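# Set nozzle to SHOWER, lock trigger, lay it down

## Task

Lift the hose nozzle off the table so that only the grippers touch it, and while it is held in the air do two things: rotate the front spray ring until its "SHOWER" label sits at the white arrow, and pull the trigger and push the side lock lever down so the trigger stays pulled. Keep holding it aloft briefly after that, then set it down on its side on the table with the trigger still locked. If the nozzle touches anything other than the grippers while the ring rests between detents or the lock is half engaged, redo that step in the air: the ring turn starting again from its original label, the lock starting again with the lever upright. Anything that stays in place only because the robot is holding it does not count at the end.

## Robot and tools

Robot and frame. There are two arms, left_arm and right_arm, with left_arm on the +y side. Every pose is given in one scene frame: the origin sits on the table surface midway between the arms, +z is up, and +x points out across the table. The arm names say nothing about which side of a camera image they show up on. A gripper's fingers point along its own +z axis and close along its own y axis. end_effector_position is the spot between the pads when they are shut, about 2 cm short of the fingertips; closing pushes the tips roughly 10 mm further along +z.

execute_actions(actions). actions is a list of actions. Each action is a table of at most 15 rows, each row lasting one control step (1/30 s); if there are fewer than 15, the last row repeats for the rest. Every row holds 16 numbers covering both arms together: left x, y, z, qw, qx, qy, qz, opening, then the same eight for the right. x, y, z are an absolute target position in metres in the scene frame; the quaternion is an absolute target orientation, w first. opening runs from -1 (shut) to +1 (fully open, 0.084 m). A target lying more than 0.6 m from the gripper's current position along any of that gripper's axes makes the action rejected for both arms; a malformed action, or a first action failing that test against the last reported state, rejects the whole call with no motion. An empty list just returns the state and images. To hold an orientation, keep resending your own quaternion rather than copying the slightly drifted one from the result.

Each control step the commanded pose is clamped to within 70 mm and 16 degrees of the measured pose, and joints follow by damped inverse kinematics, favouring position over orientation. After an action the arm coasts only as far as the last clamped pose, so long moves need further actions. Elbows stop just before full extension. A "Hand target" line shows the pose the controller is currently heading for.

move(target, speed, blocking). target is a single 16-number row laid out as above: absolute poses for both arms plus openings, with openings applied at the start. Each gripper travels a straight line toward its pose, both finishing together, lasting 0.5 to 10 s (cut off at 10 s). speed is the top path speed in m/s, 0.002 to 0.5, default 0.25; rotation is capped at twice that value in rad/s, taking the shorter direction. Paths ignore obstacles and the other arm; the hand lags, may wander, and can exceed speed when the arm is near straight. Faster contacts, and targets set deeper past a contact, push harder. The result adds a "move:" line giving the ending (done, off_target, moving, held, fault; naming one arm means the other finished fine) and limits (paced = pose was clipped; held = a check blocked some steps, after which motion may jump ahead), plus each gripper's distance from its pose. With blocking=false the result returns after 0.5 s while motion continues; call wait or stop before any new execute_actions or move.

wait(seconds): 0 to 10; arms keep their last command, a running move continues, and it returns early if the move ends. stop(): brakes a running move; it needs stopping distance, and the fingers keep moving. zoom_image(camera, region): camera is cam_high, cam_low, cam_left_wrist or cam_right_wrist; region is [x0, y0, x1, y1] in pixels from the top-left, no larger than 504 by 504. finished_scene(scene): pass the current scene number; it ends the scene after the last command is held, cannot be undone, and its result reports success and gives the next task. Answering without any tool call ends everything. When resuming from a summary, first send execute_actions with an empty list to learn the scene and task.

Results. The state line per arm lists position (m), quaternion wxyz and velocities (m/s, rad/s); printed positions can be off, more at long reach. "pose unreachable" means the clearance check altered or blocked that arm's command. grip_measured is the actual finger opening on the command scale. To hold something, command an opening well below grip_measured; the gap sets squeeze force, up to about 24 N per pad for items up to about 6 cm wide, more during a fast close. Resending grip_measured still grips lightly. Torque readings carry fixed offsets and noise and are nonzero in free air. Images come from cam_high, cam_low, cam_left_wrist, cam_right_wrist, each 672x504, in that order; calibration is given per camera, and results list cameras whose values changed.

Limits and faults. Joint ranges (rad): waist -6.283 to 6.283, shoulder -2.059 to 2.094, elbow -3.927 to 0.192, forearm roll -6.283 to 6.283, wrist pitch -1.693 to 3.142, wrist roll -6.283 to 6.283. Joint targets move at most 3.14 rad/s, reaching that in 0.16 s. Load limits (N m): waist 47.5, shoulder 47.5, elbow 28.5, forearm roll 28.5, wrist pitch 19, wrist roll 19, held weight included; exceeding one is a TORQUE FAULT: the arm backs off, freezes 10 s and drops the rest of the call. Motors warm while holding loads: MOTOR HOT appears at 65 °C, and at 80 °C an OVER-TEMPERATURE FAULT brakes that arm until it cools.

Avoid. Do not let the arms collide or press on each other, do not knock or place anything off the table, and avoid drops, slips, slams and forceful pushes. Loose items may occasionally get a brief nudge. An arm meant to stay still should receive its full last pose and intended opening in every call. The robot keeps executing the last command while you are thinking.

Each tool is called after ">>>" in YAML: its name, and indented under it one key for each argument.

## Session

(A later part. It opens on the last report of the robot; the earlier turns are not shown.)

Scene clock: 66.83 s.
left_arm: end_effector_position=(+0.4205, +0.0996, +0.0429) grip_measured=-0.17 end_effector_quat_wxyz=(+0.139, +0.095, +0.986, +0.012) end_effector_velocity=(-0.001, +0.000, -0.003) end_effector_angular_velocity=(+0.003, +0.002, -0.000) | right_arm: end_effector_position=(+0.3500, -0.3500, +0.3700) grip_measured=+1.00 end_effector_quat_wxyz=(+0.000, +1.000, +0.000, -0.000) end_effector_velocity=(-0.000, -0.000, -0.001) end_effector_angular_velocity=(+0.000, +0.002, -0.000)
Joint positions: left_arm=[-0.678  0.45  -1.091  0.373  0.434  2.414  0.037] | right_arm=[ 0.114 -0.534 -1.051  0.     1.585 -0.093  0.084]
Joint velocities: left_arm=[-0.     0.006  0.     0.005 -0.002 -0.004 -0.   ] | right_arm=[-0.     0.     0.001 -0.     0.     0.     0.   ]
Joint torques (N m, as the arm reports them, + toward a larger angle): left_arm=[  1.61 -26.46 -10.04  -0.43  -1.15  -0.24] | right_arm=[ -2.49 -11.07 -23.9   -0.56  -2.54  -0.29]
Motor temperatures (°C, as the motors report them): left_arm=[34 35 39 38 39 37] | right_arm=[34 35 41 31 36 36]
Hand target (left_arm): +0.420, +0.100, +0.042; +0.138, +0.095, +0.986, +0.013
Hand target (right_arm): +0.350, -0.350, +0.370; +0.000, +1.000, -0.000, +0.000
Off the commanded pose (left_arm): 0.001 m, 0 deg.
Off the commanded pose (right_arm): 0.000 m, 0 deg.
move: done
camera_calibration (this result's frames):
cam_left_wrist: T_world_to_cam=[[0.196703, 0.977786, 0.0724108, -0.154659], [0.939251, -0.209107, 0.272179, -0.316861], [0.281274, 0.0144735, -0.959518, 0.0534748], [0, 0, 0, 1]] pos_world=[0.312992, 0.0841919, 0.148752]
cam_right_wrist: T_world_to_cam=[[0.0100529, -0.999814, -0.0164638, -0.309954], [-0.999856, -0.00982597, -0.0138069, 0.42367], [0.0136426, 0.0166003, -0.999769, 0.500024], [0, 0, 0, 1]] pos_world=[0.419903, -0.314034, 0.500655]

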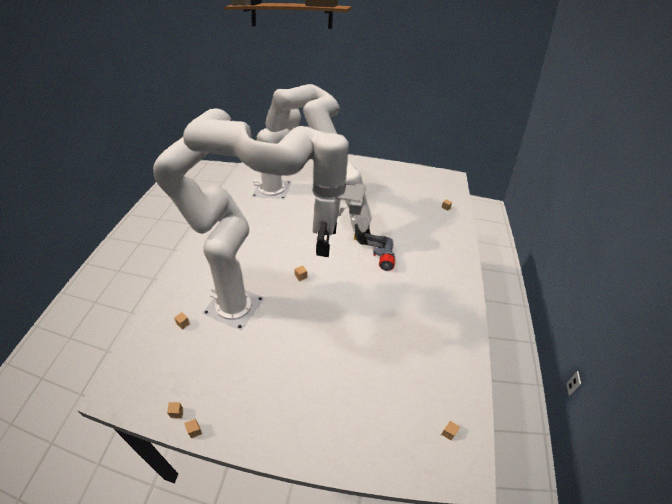

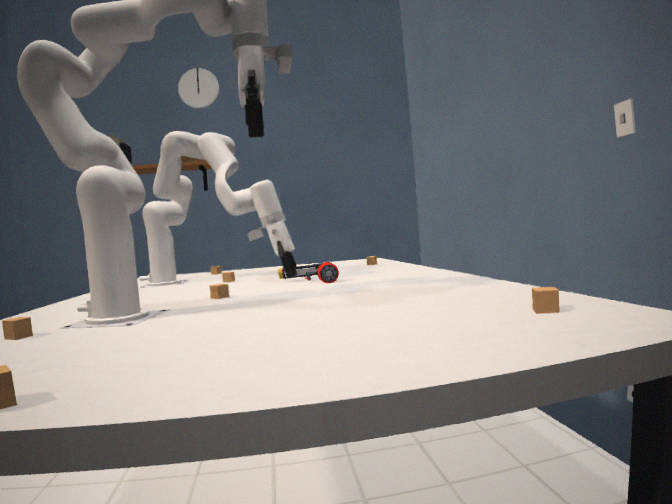

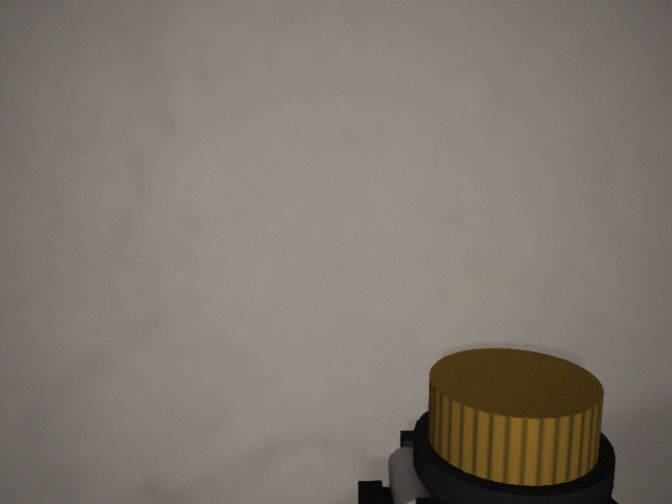

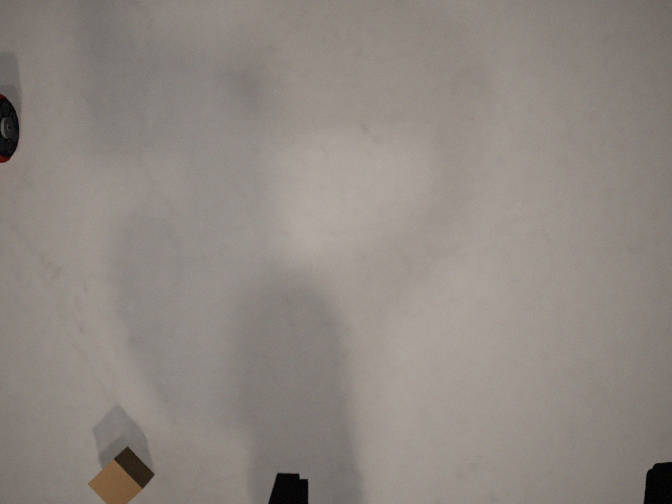

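>>> move:
  target: [0.42,0.1,0.042,0.138,0.095,0.985,0.013,0.6,0.35,-0.35,0.37,0,1,0,0,1]

>>> move:
  target: [0.40,0.1,0.2,0.138,0.095,0.985,0.013,0.6,0.35,-0.35,0.37,0,1,0,0,1]

Scene clock: 68.13 s.
left_arm: end_effector_position=(+0.4200, +0.1000, +0.0420) grip_measured=+0.59 end_effector_quat_wxyz=(+0.138, +0.095, +0.986, +0.013) end_effector_velocity=(+0.000, +0.000, +0.000) end_effector_angular_velocity=(-0.000, -0.001, +0.001) | right_arm: end_effector_position=(+0.3500, -0.3500, +0.3700) grip_measured=+1.00 end_effector_quat_wxyz=(+0.000, +1.000, +0.000, +0.000) end_effector_velocity=(-0.000, -0.000, -0.000) end_effector_angular_velocity=(-0.000, +0.001, +0.000)
Joint positions: left_arm=[-0.678  0.451 -1.09   0.375  0.434  2.413  0.069] | right_arm=[ 0.114 -0.534 -1.051  0.     1.585 -0.093  0.084]
Joint velocities: left_arm=[ 0.001 -0.     0.     0.001 -0.    -0.001  0.   ] | right_arm=[-0.    -0.     0.001 -0.    -0.    -0.    -0.   ]
Joint torques (N m, as the arm reports them, + toward a larger angle): left_arm=[  1.82 -27.18 -10.28  -0.5   -1.42  -0.26] | right_arm=[ -2.91 -11.99 -24.08  -0.92  -2.31  -0.31]
Motor temperatures (°C, as the motors report them): left_arm=[34 35 39 38 39 37] | right_arm=[34 35 41 31 36 36]
Hand target (left_arm): +0.420, +0.100, +0.042; +0.138, +0.095, +0.986, +0.013
Hand target (right_arm): +0.350, -0.350, +0.370; -0.000, +1.000, -0.000, +0.000
Off the commanded pose (left_arm): 0.000 m, 0 deg.
Off the commanded pose (right_arm): 0.000 m, 0 deg.
move: done
camera_calibration (this result's frames):
cam_left_wrist: T_world_to_cam=[[0.196782, 0.977684, 0.0735542, -0.155009], [0.939534, -0.209484, 0.27091, -0.316081], [0.280273, 0.0157966, -0.95979, 0.0530546], [0, 0, 0, 1]] pos_world=[0.312602, 0.0844974, 0.147953]
cam_right_wrist: T_world_to_cam=[[0.0100529, -0.999814, -0.0164683, -0.309951], [-0.999856, -0.00982591, -0.0138079, 0.423668], [0.0136435, 0.0166048, -0.999769, 0.500028], [0, 0, 0, 1]] pos_world=[0.419901, -0.314033, 0.500658]

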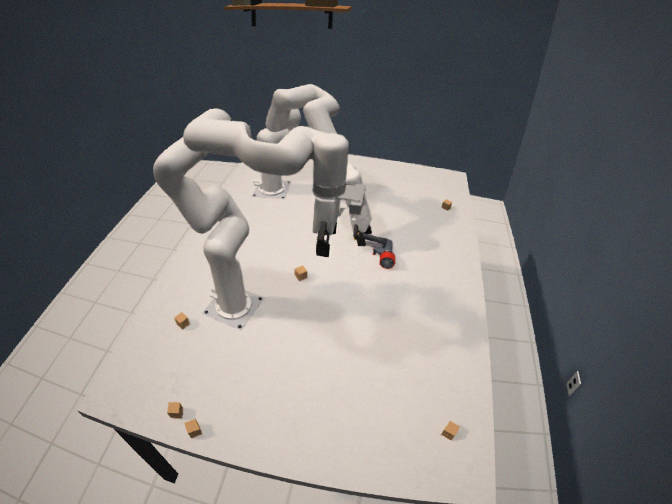

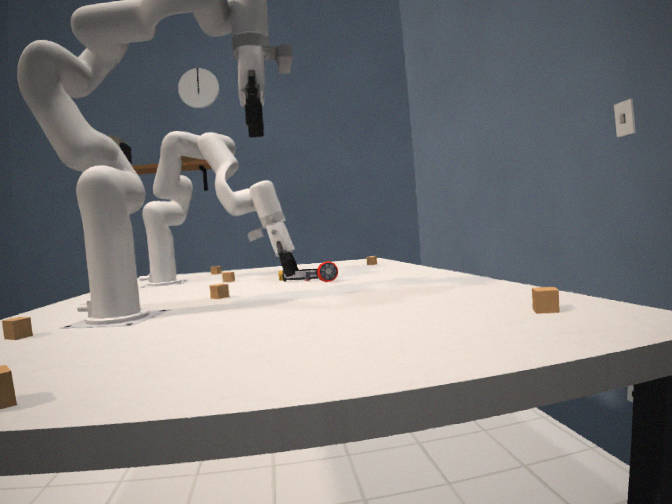

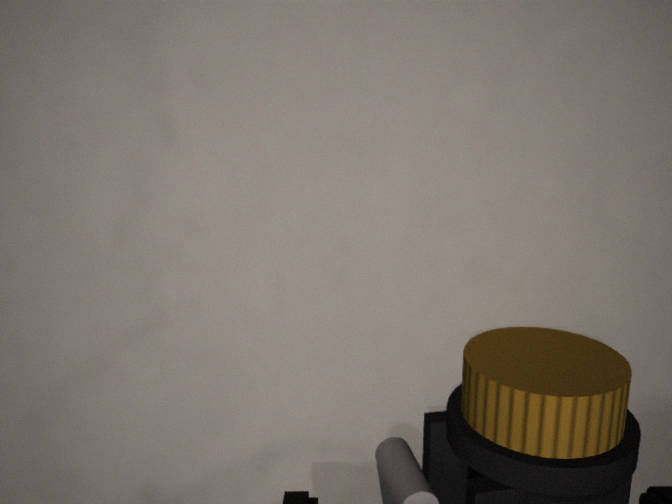

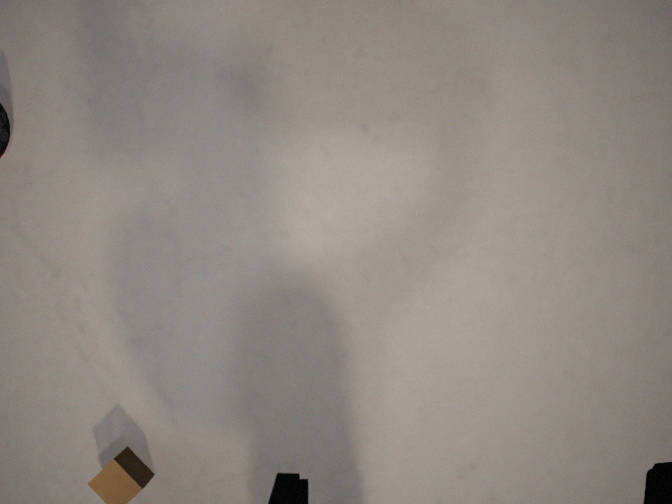

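Scene clock: 69.43 s.
left_arm: end_effector_position=(+0.3998, +0.1004, +0.1993) grip_measured=+0.59 end_effector_quat_wxyz=(+0.138, +0.095, +0.986, +0.013) end_effector_velocity=(+0.000, -0.001, +0.004) end_effector_angular_velocity=(-0.002, -0.003, -0.001) | right_arm: end_effector_position=(+0.3500, -0.3500, +0.3700) grip_measured=+1.00 end_effector_quat_wxyz=(+0.000, +1.000, +0.000, +0.000) end_effector_velocity=(+0.000, +0.000, -0.000) end_effector_angular_velocity=(+0.000, +0.001, +0.000)
Joint positions: left_arm=[-0.728  0.125 -1.137  0.232  0.801  2.544  0.069] | right_arm=[ 0.114 -0.534 -1.051  0.     1.585 -0.093  0.084]
Joint velocities: left_arm=[-0.001 -0.004 -0.004 -0.     0.005  0.001 -0.   ] | right_arm=[ 0.     0.001 -0.001  0.     0.    -0.     0.   ]
Joint torques (N m, as the arm reports them, + toward a larger angle): left_arm=[  1.59 -23.46 -12.07  -0.28  -1.52  -0.28] | right_arm=[ -2.16 -11.54 -24.16  -0.58  -2.22  -0.48]
Motor temperatures (°C, as the motors report them): left_arm=[34 35 39 38 39 37] | right_arm=[34 35 41 31 36 36]
Hand target (left_arm): +0.400, +0.100, +0.200; +0.138, +0.095, +0.986, +0.013
Hand target (right_arm): +0.350, -0.350, +0.370; -0.000, +1.000, +0.000, -0.000
Off the commanded pose (left_arm): 0.001 m, 0 deg.
Off the commanded pose (right_arm): 0.000 m, 0 deg.
move: done
camera_calibration (this result's frames):
cam_left_wrist: T_world_to_cam=[[0.196714, 0.977654, 0.0741366, -0.163045], [0.939635, -0.209575, 0.270487, -0.339558], [0.27998, 0.0164527, -0.959865, 0.20978], [0, 0, 0, 1]] pos_world=[0.2924, 0.0847871, 0.305294]
cam_right_wrist: T_world_to_cam=[[0.0100529, -0.999814, -0.0164684, -0.309951], [-0.999856, -0.00982592, -0.0138076, 0.423668], [0.0136432, 0.0166048, -0.999769, 0.500028], [0, 0, 0, 1]] pos_world=[0.419901, -0.314033, 0.500658]

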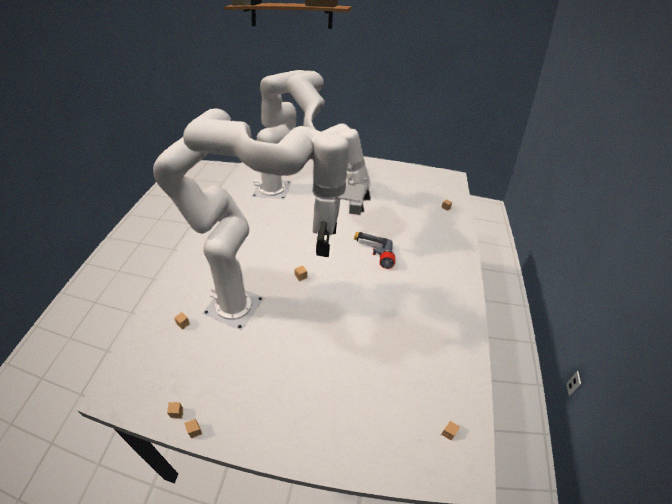

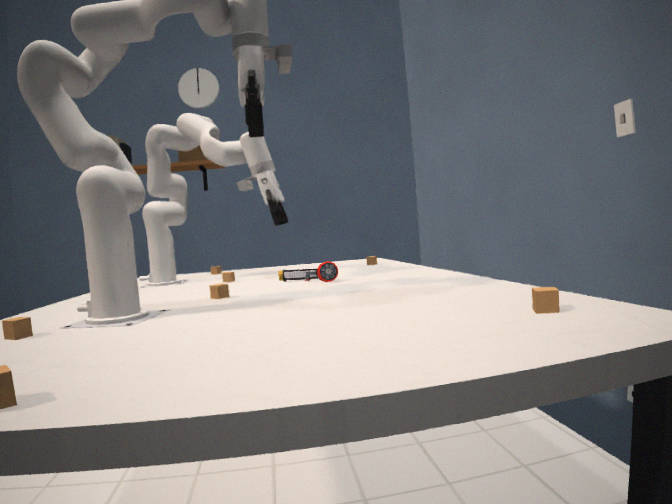

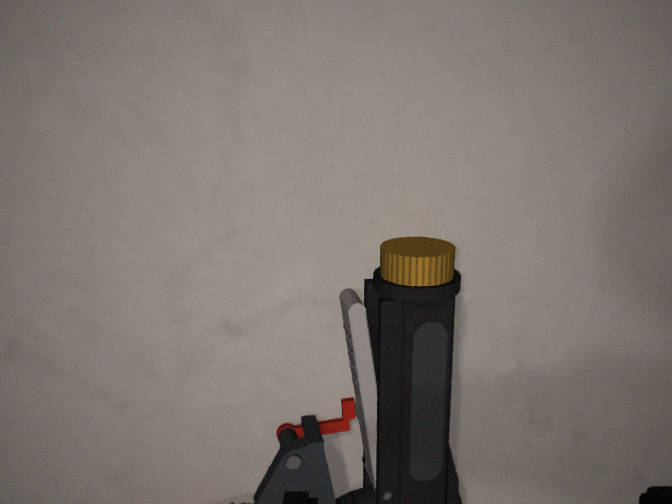

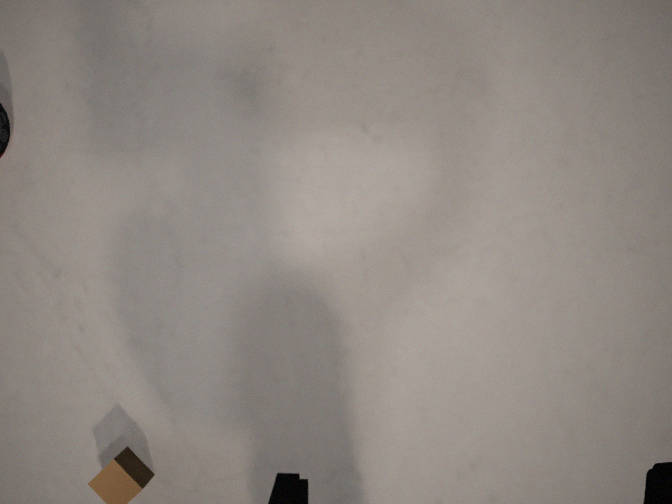

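>>> move:
  target: [0.42,0.101,0.1,0,0.096,0.995,0,0.7,0.38,-0.3,0.3,0.707,-0.707,0,0,-1]

>>> move:
  target: [0.42,0.101,0.032,0,0.096,0.995,0,0.7,0.38,-0.3,0.3,0.707,-0.707,0,0,-1]
  speed: 0.1

>>> execute_actions:
  actions:
    - [[0.42,0.101,0.032,0,0.096,0.995,0,0.1,0.38,-0.3,0.3,0.707,-0.707,0,0,-1]]
    - [[0.42,0.101,0.032,0,0.096,0.995,0,-1,0.38,-0.3,0.3,0.707,-0.707,0,0,-1]]
    - [[0.42,0.101,0.08,0,0.096,0.995,0,-1,0.38,-0.3,0.3,0.707,-0.707,0,0,-1]]

>>> move:
  target: [0.33,-0.02,0.2,0.068,0.068,0.704,-0.704,-1,0.33,-0.22,0.22,0.707,-0.707,0,0,-1]

Scene clock: 74.63 s.
left_arm: end_effector_position=(+0.4204, +0.1010, +0.1001) grip_measured=+0.70 end_effector_quat_wxyz=(+0.000, +0.096, +0.995, -0.000) end_effector_velocity=(-0.000, +0.000, -0.001) end_effector_angular_velocity=(+0.001, +0.003, -0.000) | right_arm: end_effector_position=(+0.3800, -0.2998, +0.3002) grip_measured=-1.00 end_effector_quat_wxyz=(+0.706, -0.708, +0.000, -0.002) end_effector_velocity=(-0.000, +0.001, -0.001) end_effector_angular_velocity=(+0.014, +0.003, +0.002)
Joint positions: left_arm=[-0.653  0.45  -1.362  0.     0.911  2.762  0.073] | right_arm=[-0.45   0.092 -0.884  1.075  2.017 -0.896  0.   ]
Joint velocities: left_arm=[ 0.     0.003 -0.002 -0.001  0.002  0.001 -0.   ] | right_arm=[ 0.001  0.01   0.003  0.004  0.005 -0.005  0.   ]
Joint torques (N m, as the arm reports them, + toward a larger angle): left_arm=[  1.67 -28.78 -11.65  -0.55  -1.14  -0.34] | right_arm=[ -2.56 -24.17 -19.43   1.29   1.64  -0.43]
Motor temperatures (°C, as the motors report them): left_arm=[34 35 39 38 39 37] | right_arm=[34 35 41 31 36 36]
Hand target (left_arm): +0.420, +0.101, +0.100; +0.000, +0.096, +0.995, -0.000
Hand target (right_arm): +0.380, -0.300, +0.300; +0.707, -0.707, +0.000, -0.001
Off the commanded pose (left_arm): 0.000 m, 0 deg.
Off the commanded pose (right_arm): 0.000 m, 0 deg.
move: done
camera_calibration (this result's frames):
cam_left_wrist: T_world_to_cam=[[0.209015, 0.977762, 0.0171404, -0.159796], [0.977889, -0.209099, 0.00323626, -0.321372], [0.00674834, 0.016085, -0.999848, 0.227723], [0, 0, 0, 1]] pos_world=[0.346129, 0.0853807, 0.231467]
cam_right_wrist: T_world_to_cam=[[0.0122359, 0.0141093, -0.999826, 0.337152], [-0.999795, 0.0163322, -0.012005, 0.460427], [0.01616, 0.999767, 0.0143062, 0.418343], [0, 0, 0, 1]] pos_world=[0.449447, -0.430523, 0.336635]

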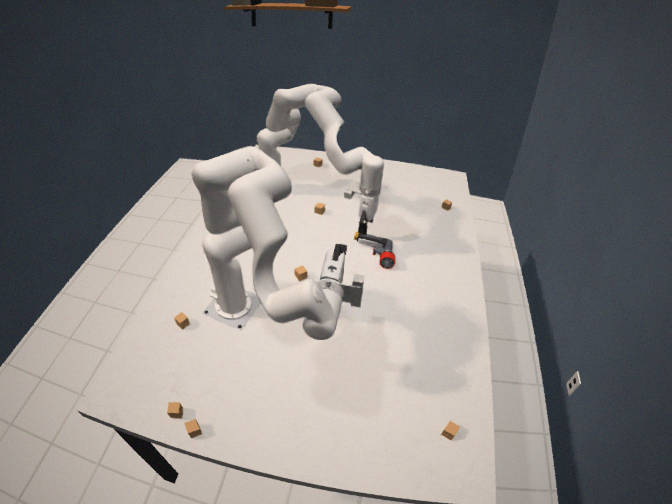

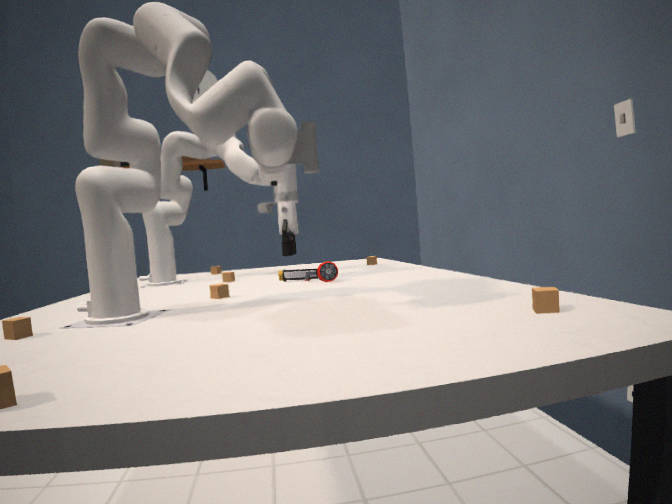

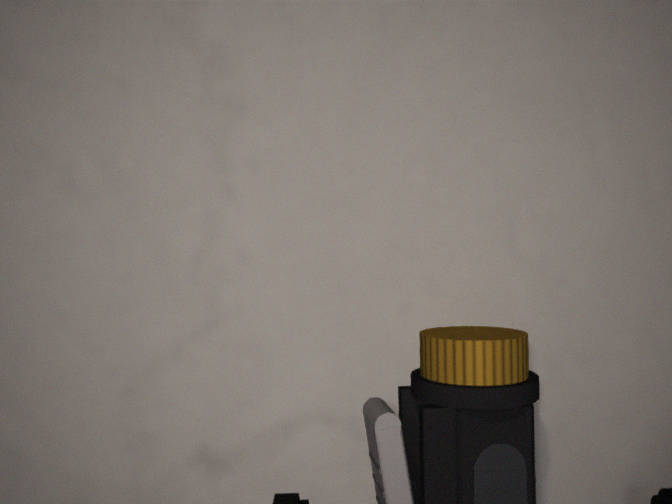

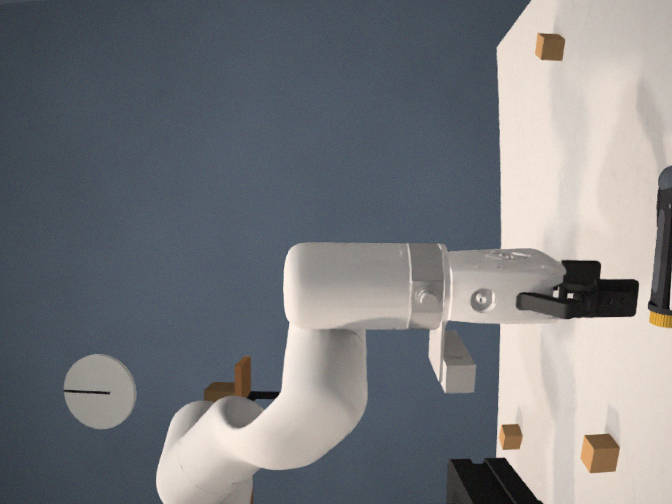

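Scene clock: 75.77 s.
left_arm: end_effector_position=(+0.4203, +0.1008, +0.0326) grip_measured=+0.70 end_effector_quat_wxyz=(+0.000, +0.096, +0.995, -0.000) end_effector_velocity=(-0.001, -0.000, -0.004) end_effector_angular_velocity=(+0.001, +0.002, -0.001) | right_arm: end_effector_position=(+0.3800, -0.3000, +0.3000) grip_measured=-1.00 end_effector_quat_wxyz=(+0.707, -0.707, +0.000, -0.000) end_effector_velocity=(+0.000, -0.000, -0.000) end_effector_angular_velocity=(-0.000, +0.000, +0.000)
Joint positions: left_arm=[-0.653  0.566 -1.328  0.     0.761  2.763  0.073] | right_arm=[-0.45   0.096 -0.887  1.074  2.02  -0.895  0.   ]
Joint velocities: left_arm=[-0.001  0.007  0.    -0.    -0.005 -0.     0.   ] | right_arm=[ 0.     0.001 -0.001 -0.     0.     0.     0.   ]
Joint torques (N m, as the arm reports them, + toward a larger angle): left_arm=[  1.57 -29.77 -10.83  -0.4   -1.16  -0.45] | right_arm=[ -2.4  -23.87 -19.22   1.06   1.8   -0.31]
Motor temperatures (°C, as the motors report them): left_arm=[34 35 39 38 39 37] | right_arm=[34 35 41 31 36 36]
Hand target (left_arm): +0.420, +0.101, +0.032; +0.000, +0.096, +0.995, +0.000
Hand target (right_arm): +0.380, -0.300, +0.300; +0.707, -0.707, +0.000, -0.000
Off the commanded pose (left_arm): 0.001 m, 0 deg.
Off the commanded pose (right_arm): 0.000 m, 0 deg.
move: done
camera_calibration (this result's frames):
cam_left_wrist: T_world_to_cam=[[0.209514, 0.977658, 0.0169795, -0.158683], [0.977784, -0.209593, 0.00300801, -0.320989], [0.00649959, 0.0159721, -0.999851, 0.160348], [0, 0, 0, 1]] pos_world=[0.346062, 0.0852991, 0.163984]
cam_right_wrist: T_world_to_cam=[[0.0100666, 0.0164625, -0.999814, 0.338471], [-0.999856, 0.0138216, -0.00983944, 0.459093], [0.0136571, 0.999769, 0.0165993, 0.418838], [0, 0, 0, 1]] pos_world=[0.4499, -0.430658, 0.335973]

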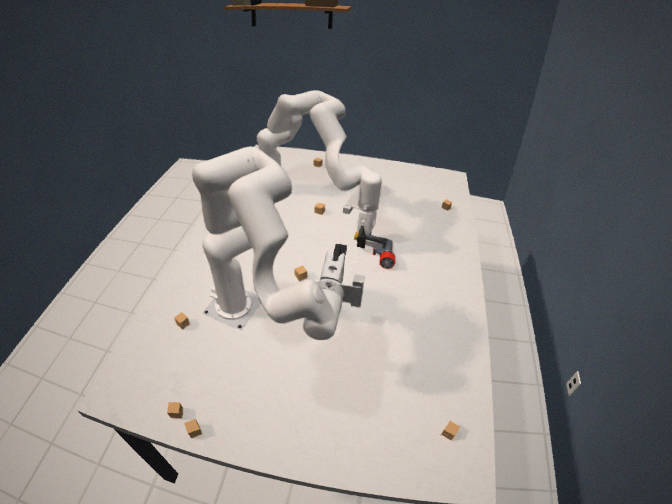

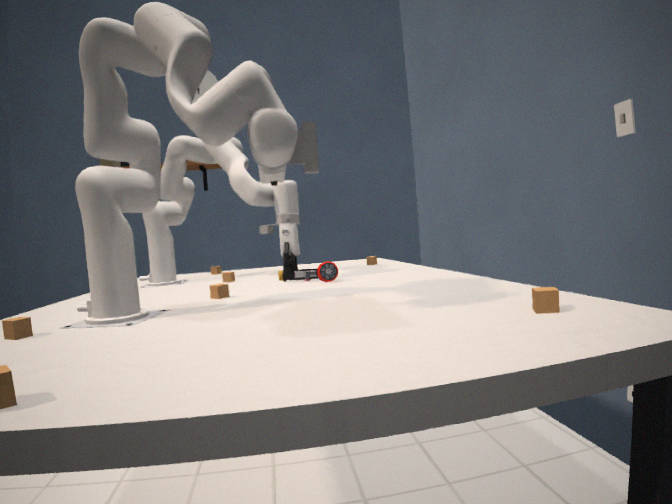

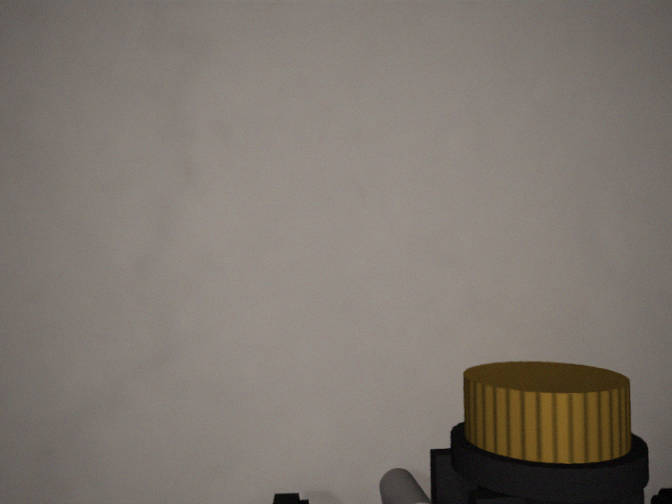

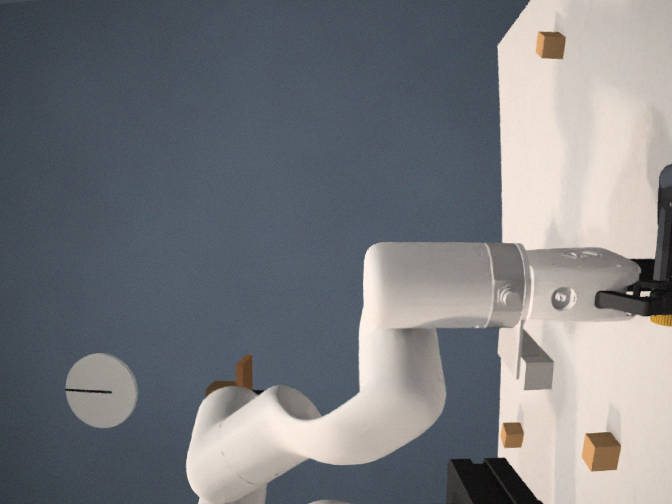

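Scene clock: 77.27 s.
left_arm: end_effector_position=(+0.4191, +0.1015, +0.0778) grip_measured=-0.17 end_effector_quat_wxyz=(-0.001, +0.096, +0.995, +0.001) end_effector_velocity=(+0.002, -0.002, +0.012) end_effector_angular_velocity=(-0.004, -0.007, -0.000) | right_arm: end_effector_position=(+0.3800, -0.3000, +0.3000) grip_measured=-1.00 end_effector_quat_wxyz=(+0.707, -0.707, -0.000, -0.000) end_effector_velocity=(-0.000, +0.000, -0.000) end_effector_angular_velocity=(+0.001, +0.002, -0.000)
Joint positions: left_arm=[-0.653  0.484 -1.344  0.     0.864  2.763  0.036] | right_arm=[-0.45   0.096 -0.887  1.074  2.02  -0.895  0.   ]
Joint velocities: left_arm=[-0.    -0.017 -0.01   0.     0.018  0.    -0.   ] | right_arm=[-0.    -0.     0.002  0.     0.    -0.     0.   ]
Joint torques (N m, as the arm reports them, + toward a larger angle): left_arm=[  1.55 -30.95 -12.36  -0.45  -1.73  -0.32] | right_arm=[ -2.31 -23.91 -19.22   1.47   1.64  -0.39]
Motor temperatures (°C, as the motors report them): left_arm=[34 35 39 38 39 37] | right_arm=[34 35 41 31 36 36]
Hand target (left_arm): +0.420, +0.101, +0.080; +0.000, +0.096, +0.995, -0.000
Hand target (right_arm): +0.380, -0.300, +0.300; +0.707, -0.707, -0.000, -0.000
Off the commanded pose (left_arm): 0.002 m, 0 deg.
Off the commanded pose (right_arm): 0.000 m, 0 deg.
camera_calibration (this result's frames):
cam_left_wrist: T_world_to_cam=[[0.20968, 0.977598, 0.0183247, -0.160056], [0.977765, -0.209704, -0.000597586, -0.319534], [0.00325857, 0.0180426, -0.999832, 0.206648], [0, 0, 0, 1]] pos_world=[0.345316, 0.0857344, 0.209355]
cam_right_wrist: T_world_to_cam=[[0.0100529, 0.0164684, -0.999814, 0.338474], [-0.999856, 0.0138075, -0.00982593, 0.459084], [0.0136432, 0.999769, 0.0166048, 0.418842], [0, 0, 0, 1]] pos_world=[0.449901, -0.430658, 0.335967]

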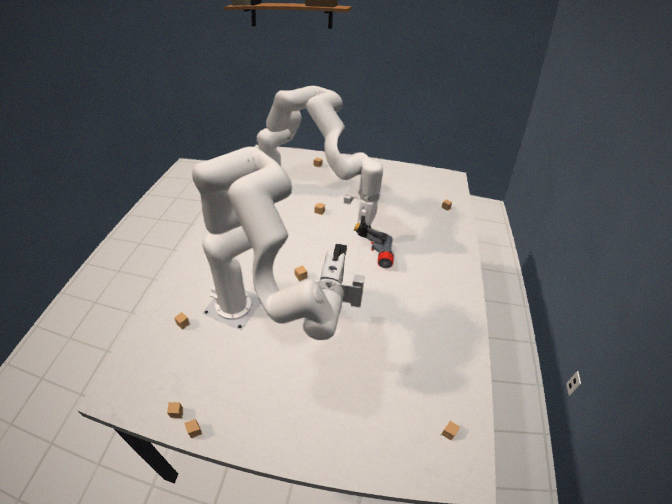

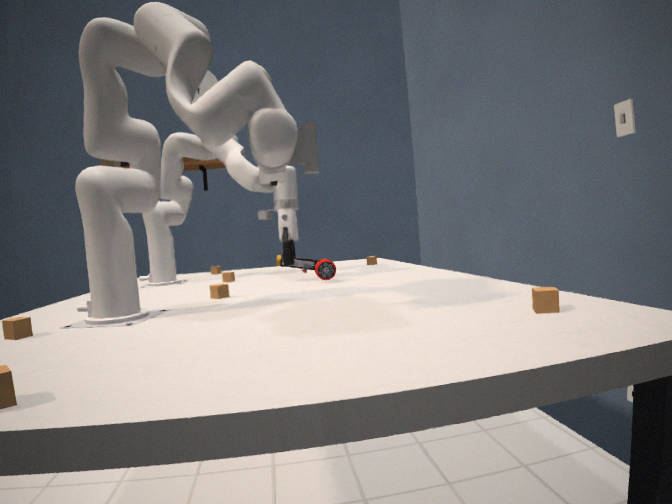

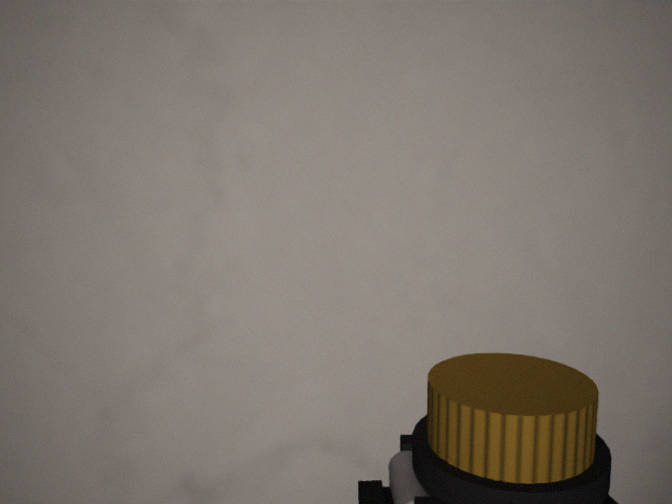

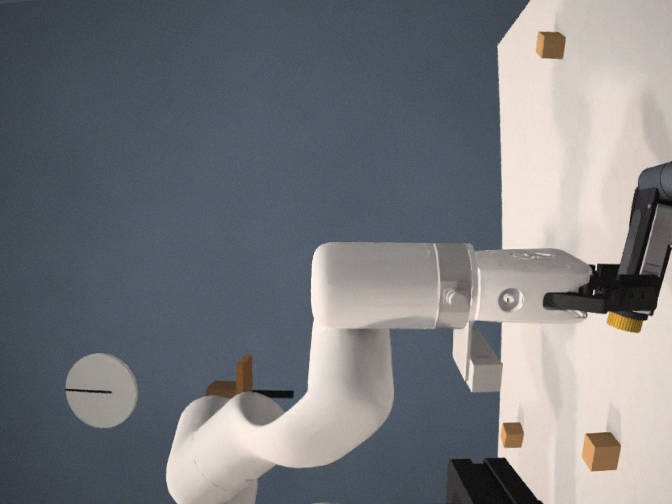

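Scene clock: 80.97 s.
left_arm: end_effector_position=(+0.3296, -0.0190, +0.1990) grip_measured=-0.17 end_effector_quat_wxyz=(+0.070, +0.067, +0.706, -0.702) end_effector_velocity=(-0.001, -0.001, -0.000) end_effector_angular_velocity=(-0.009, +0.001, -0.001) | right_arm: end_effector_position=(+0.3298, -0.2203, +0.2200) grip_measured=-1.00 end_effector_quat_wxyz=(+0.707, -0.707, -0.000, -0.000) end_effector_velocity=(-0.001, +0.001, -0.001) end_effector_angular_velocity=(+0.001, +0.002, -0.000)
Joint positions: left_arm=[-0.548  0.335 -0.887 -1.977  1.326  4.403  0.037] | right_arm=[-0.314  0.052 -0.566  1.107  1.818 -1.116  0.   ]
Joint velocities: left_arm=[-0.     0.005  0.001 -0.006  0.011  0.006  0.   ] | right_arm=[ 0.001 -0.     0.004  0.001 -0.001 -0.001  0.   ]
Joint torques (N m, as the arm reports them, + toward a larger angle): left_arm=[  1.78 -25.69 -10.47  -1.09   3.03  -0.31] | right_arm=[ -2.54 -19.83 -15.49   0.55   1.72  -0.33]
Motor temperatures (°C, as the motors report them): left_arm=[34 35 40 38 39 37] | right_arm=[34 35 41 31 36 36]
Hand target (left_arm): +0.329, -0.019, +0.199; +0.069, +0.067, +0.706, -0.702
Hand target (right_arm): +0.330, -0.220, +0.220; +0.707, -0.707, -0.000, -0.000
Off the commanded pose (left_arm): 0.001 m, 0 deg.
Off the commanded pose (right_arm): 0.000 m, 0 deg.
move: done
camera_calibration (this result's frames):
cam_left_wrist: T_world_to_cam=[[0.209965, 0.0239338, -0.977416, 0.154291], [0.977653, 0.00553106, 0.210151, -0.29498], [0.0104359, -0.999698, -0.0222376, 0.114055], [0, 0, 0, 1]] pos_world=[0.254802, 0.111959, 0.215333]
cam_right_wrist: T_world_to_cam=[[0.0102927, 0.0165618, -0.99981, 0.257582], [-0.999855, 0.0137576, -0.0100653, 0.407086], [0.0135883, 0.999768, 0.016701, 0.34119], [0, 0, 0, 1]] pos_world=[0.39974, -0.350978, 0.255932]

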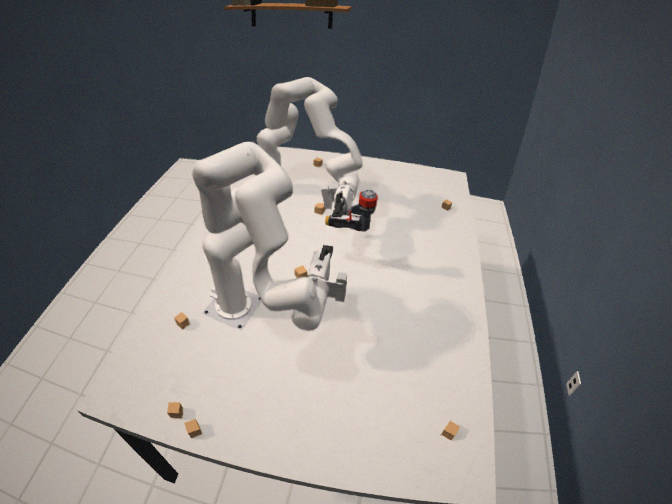

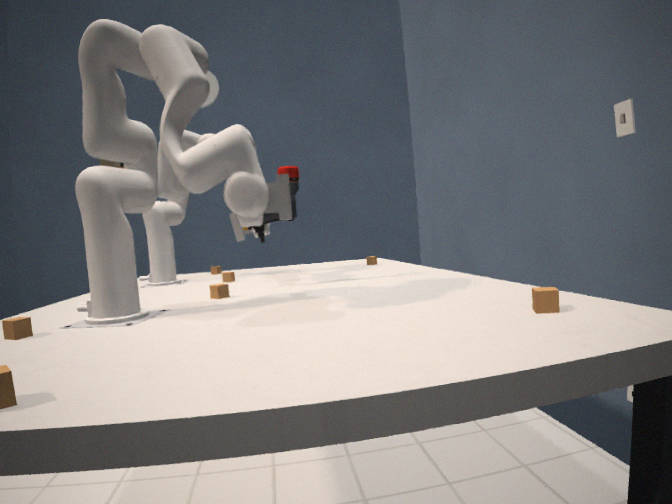

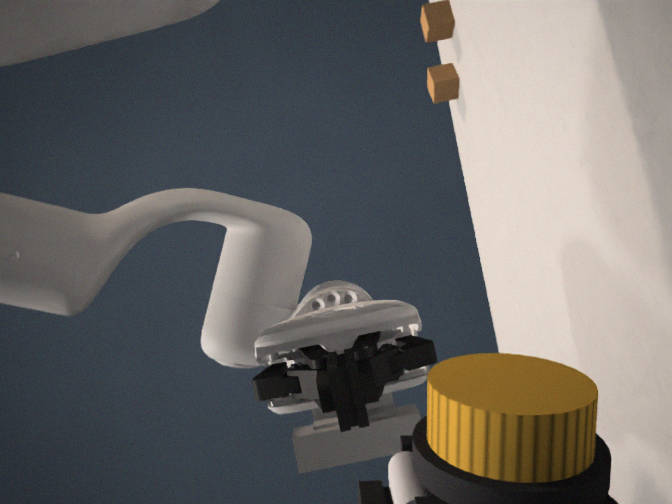

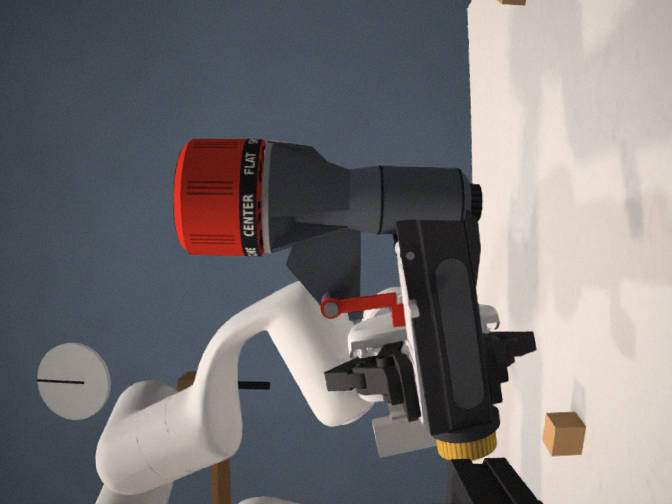

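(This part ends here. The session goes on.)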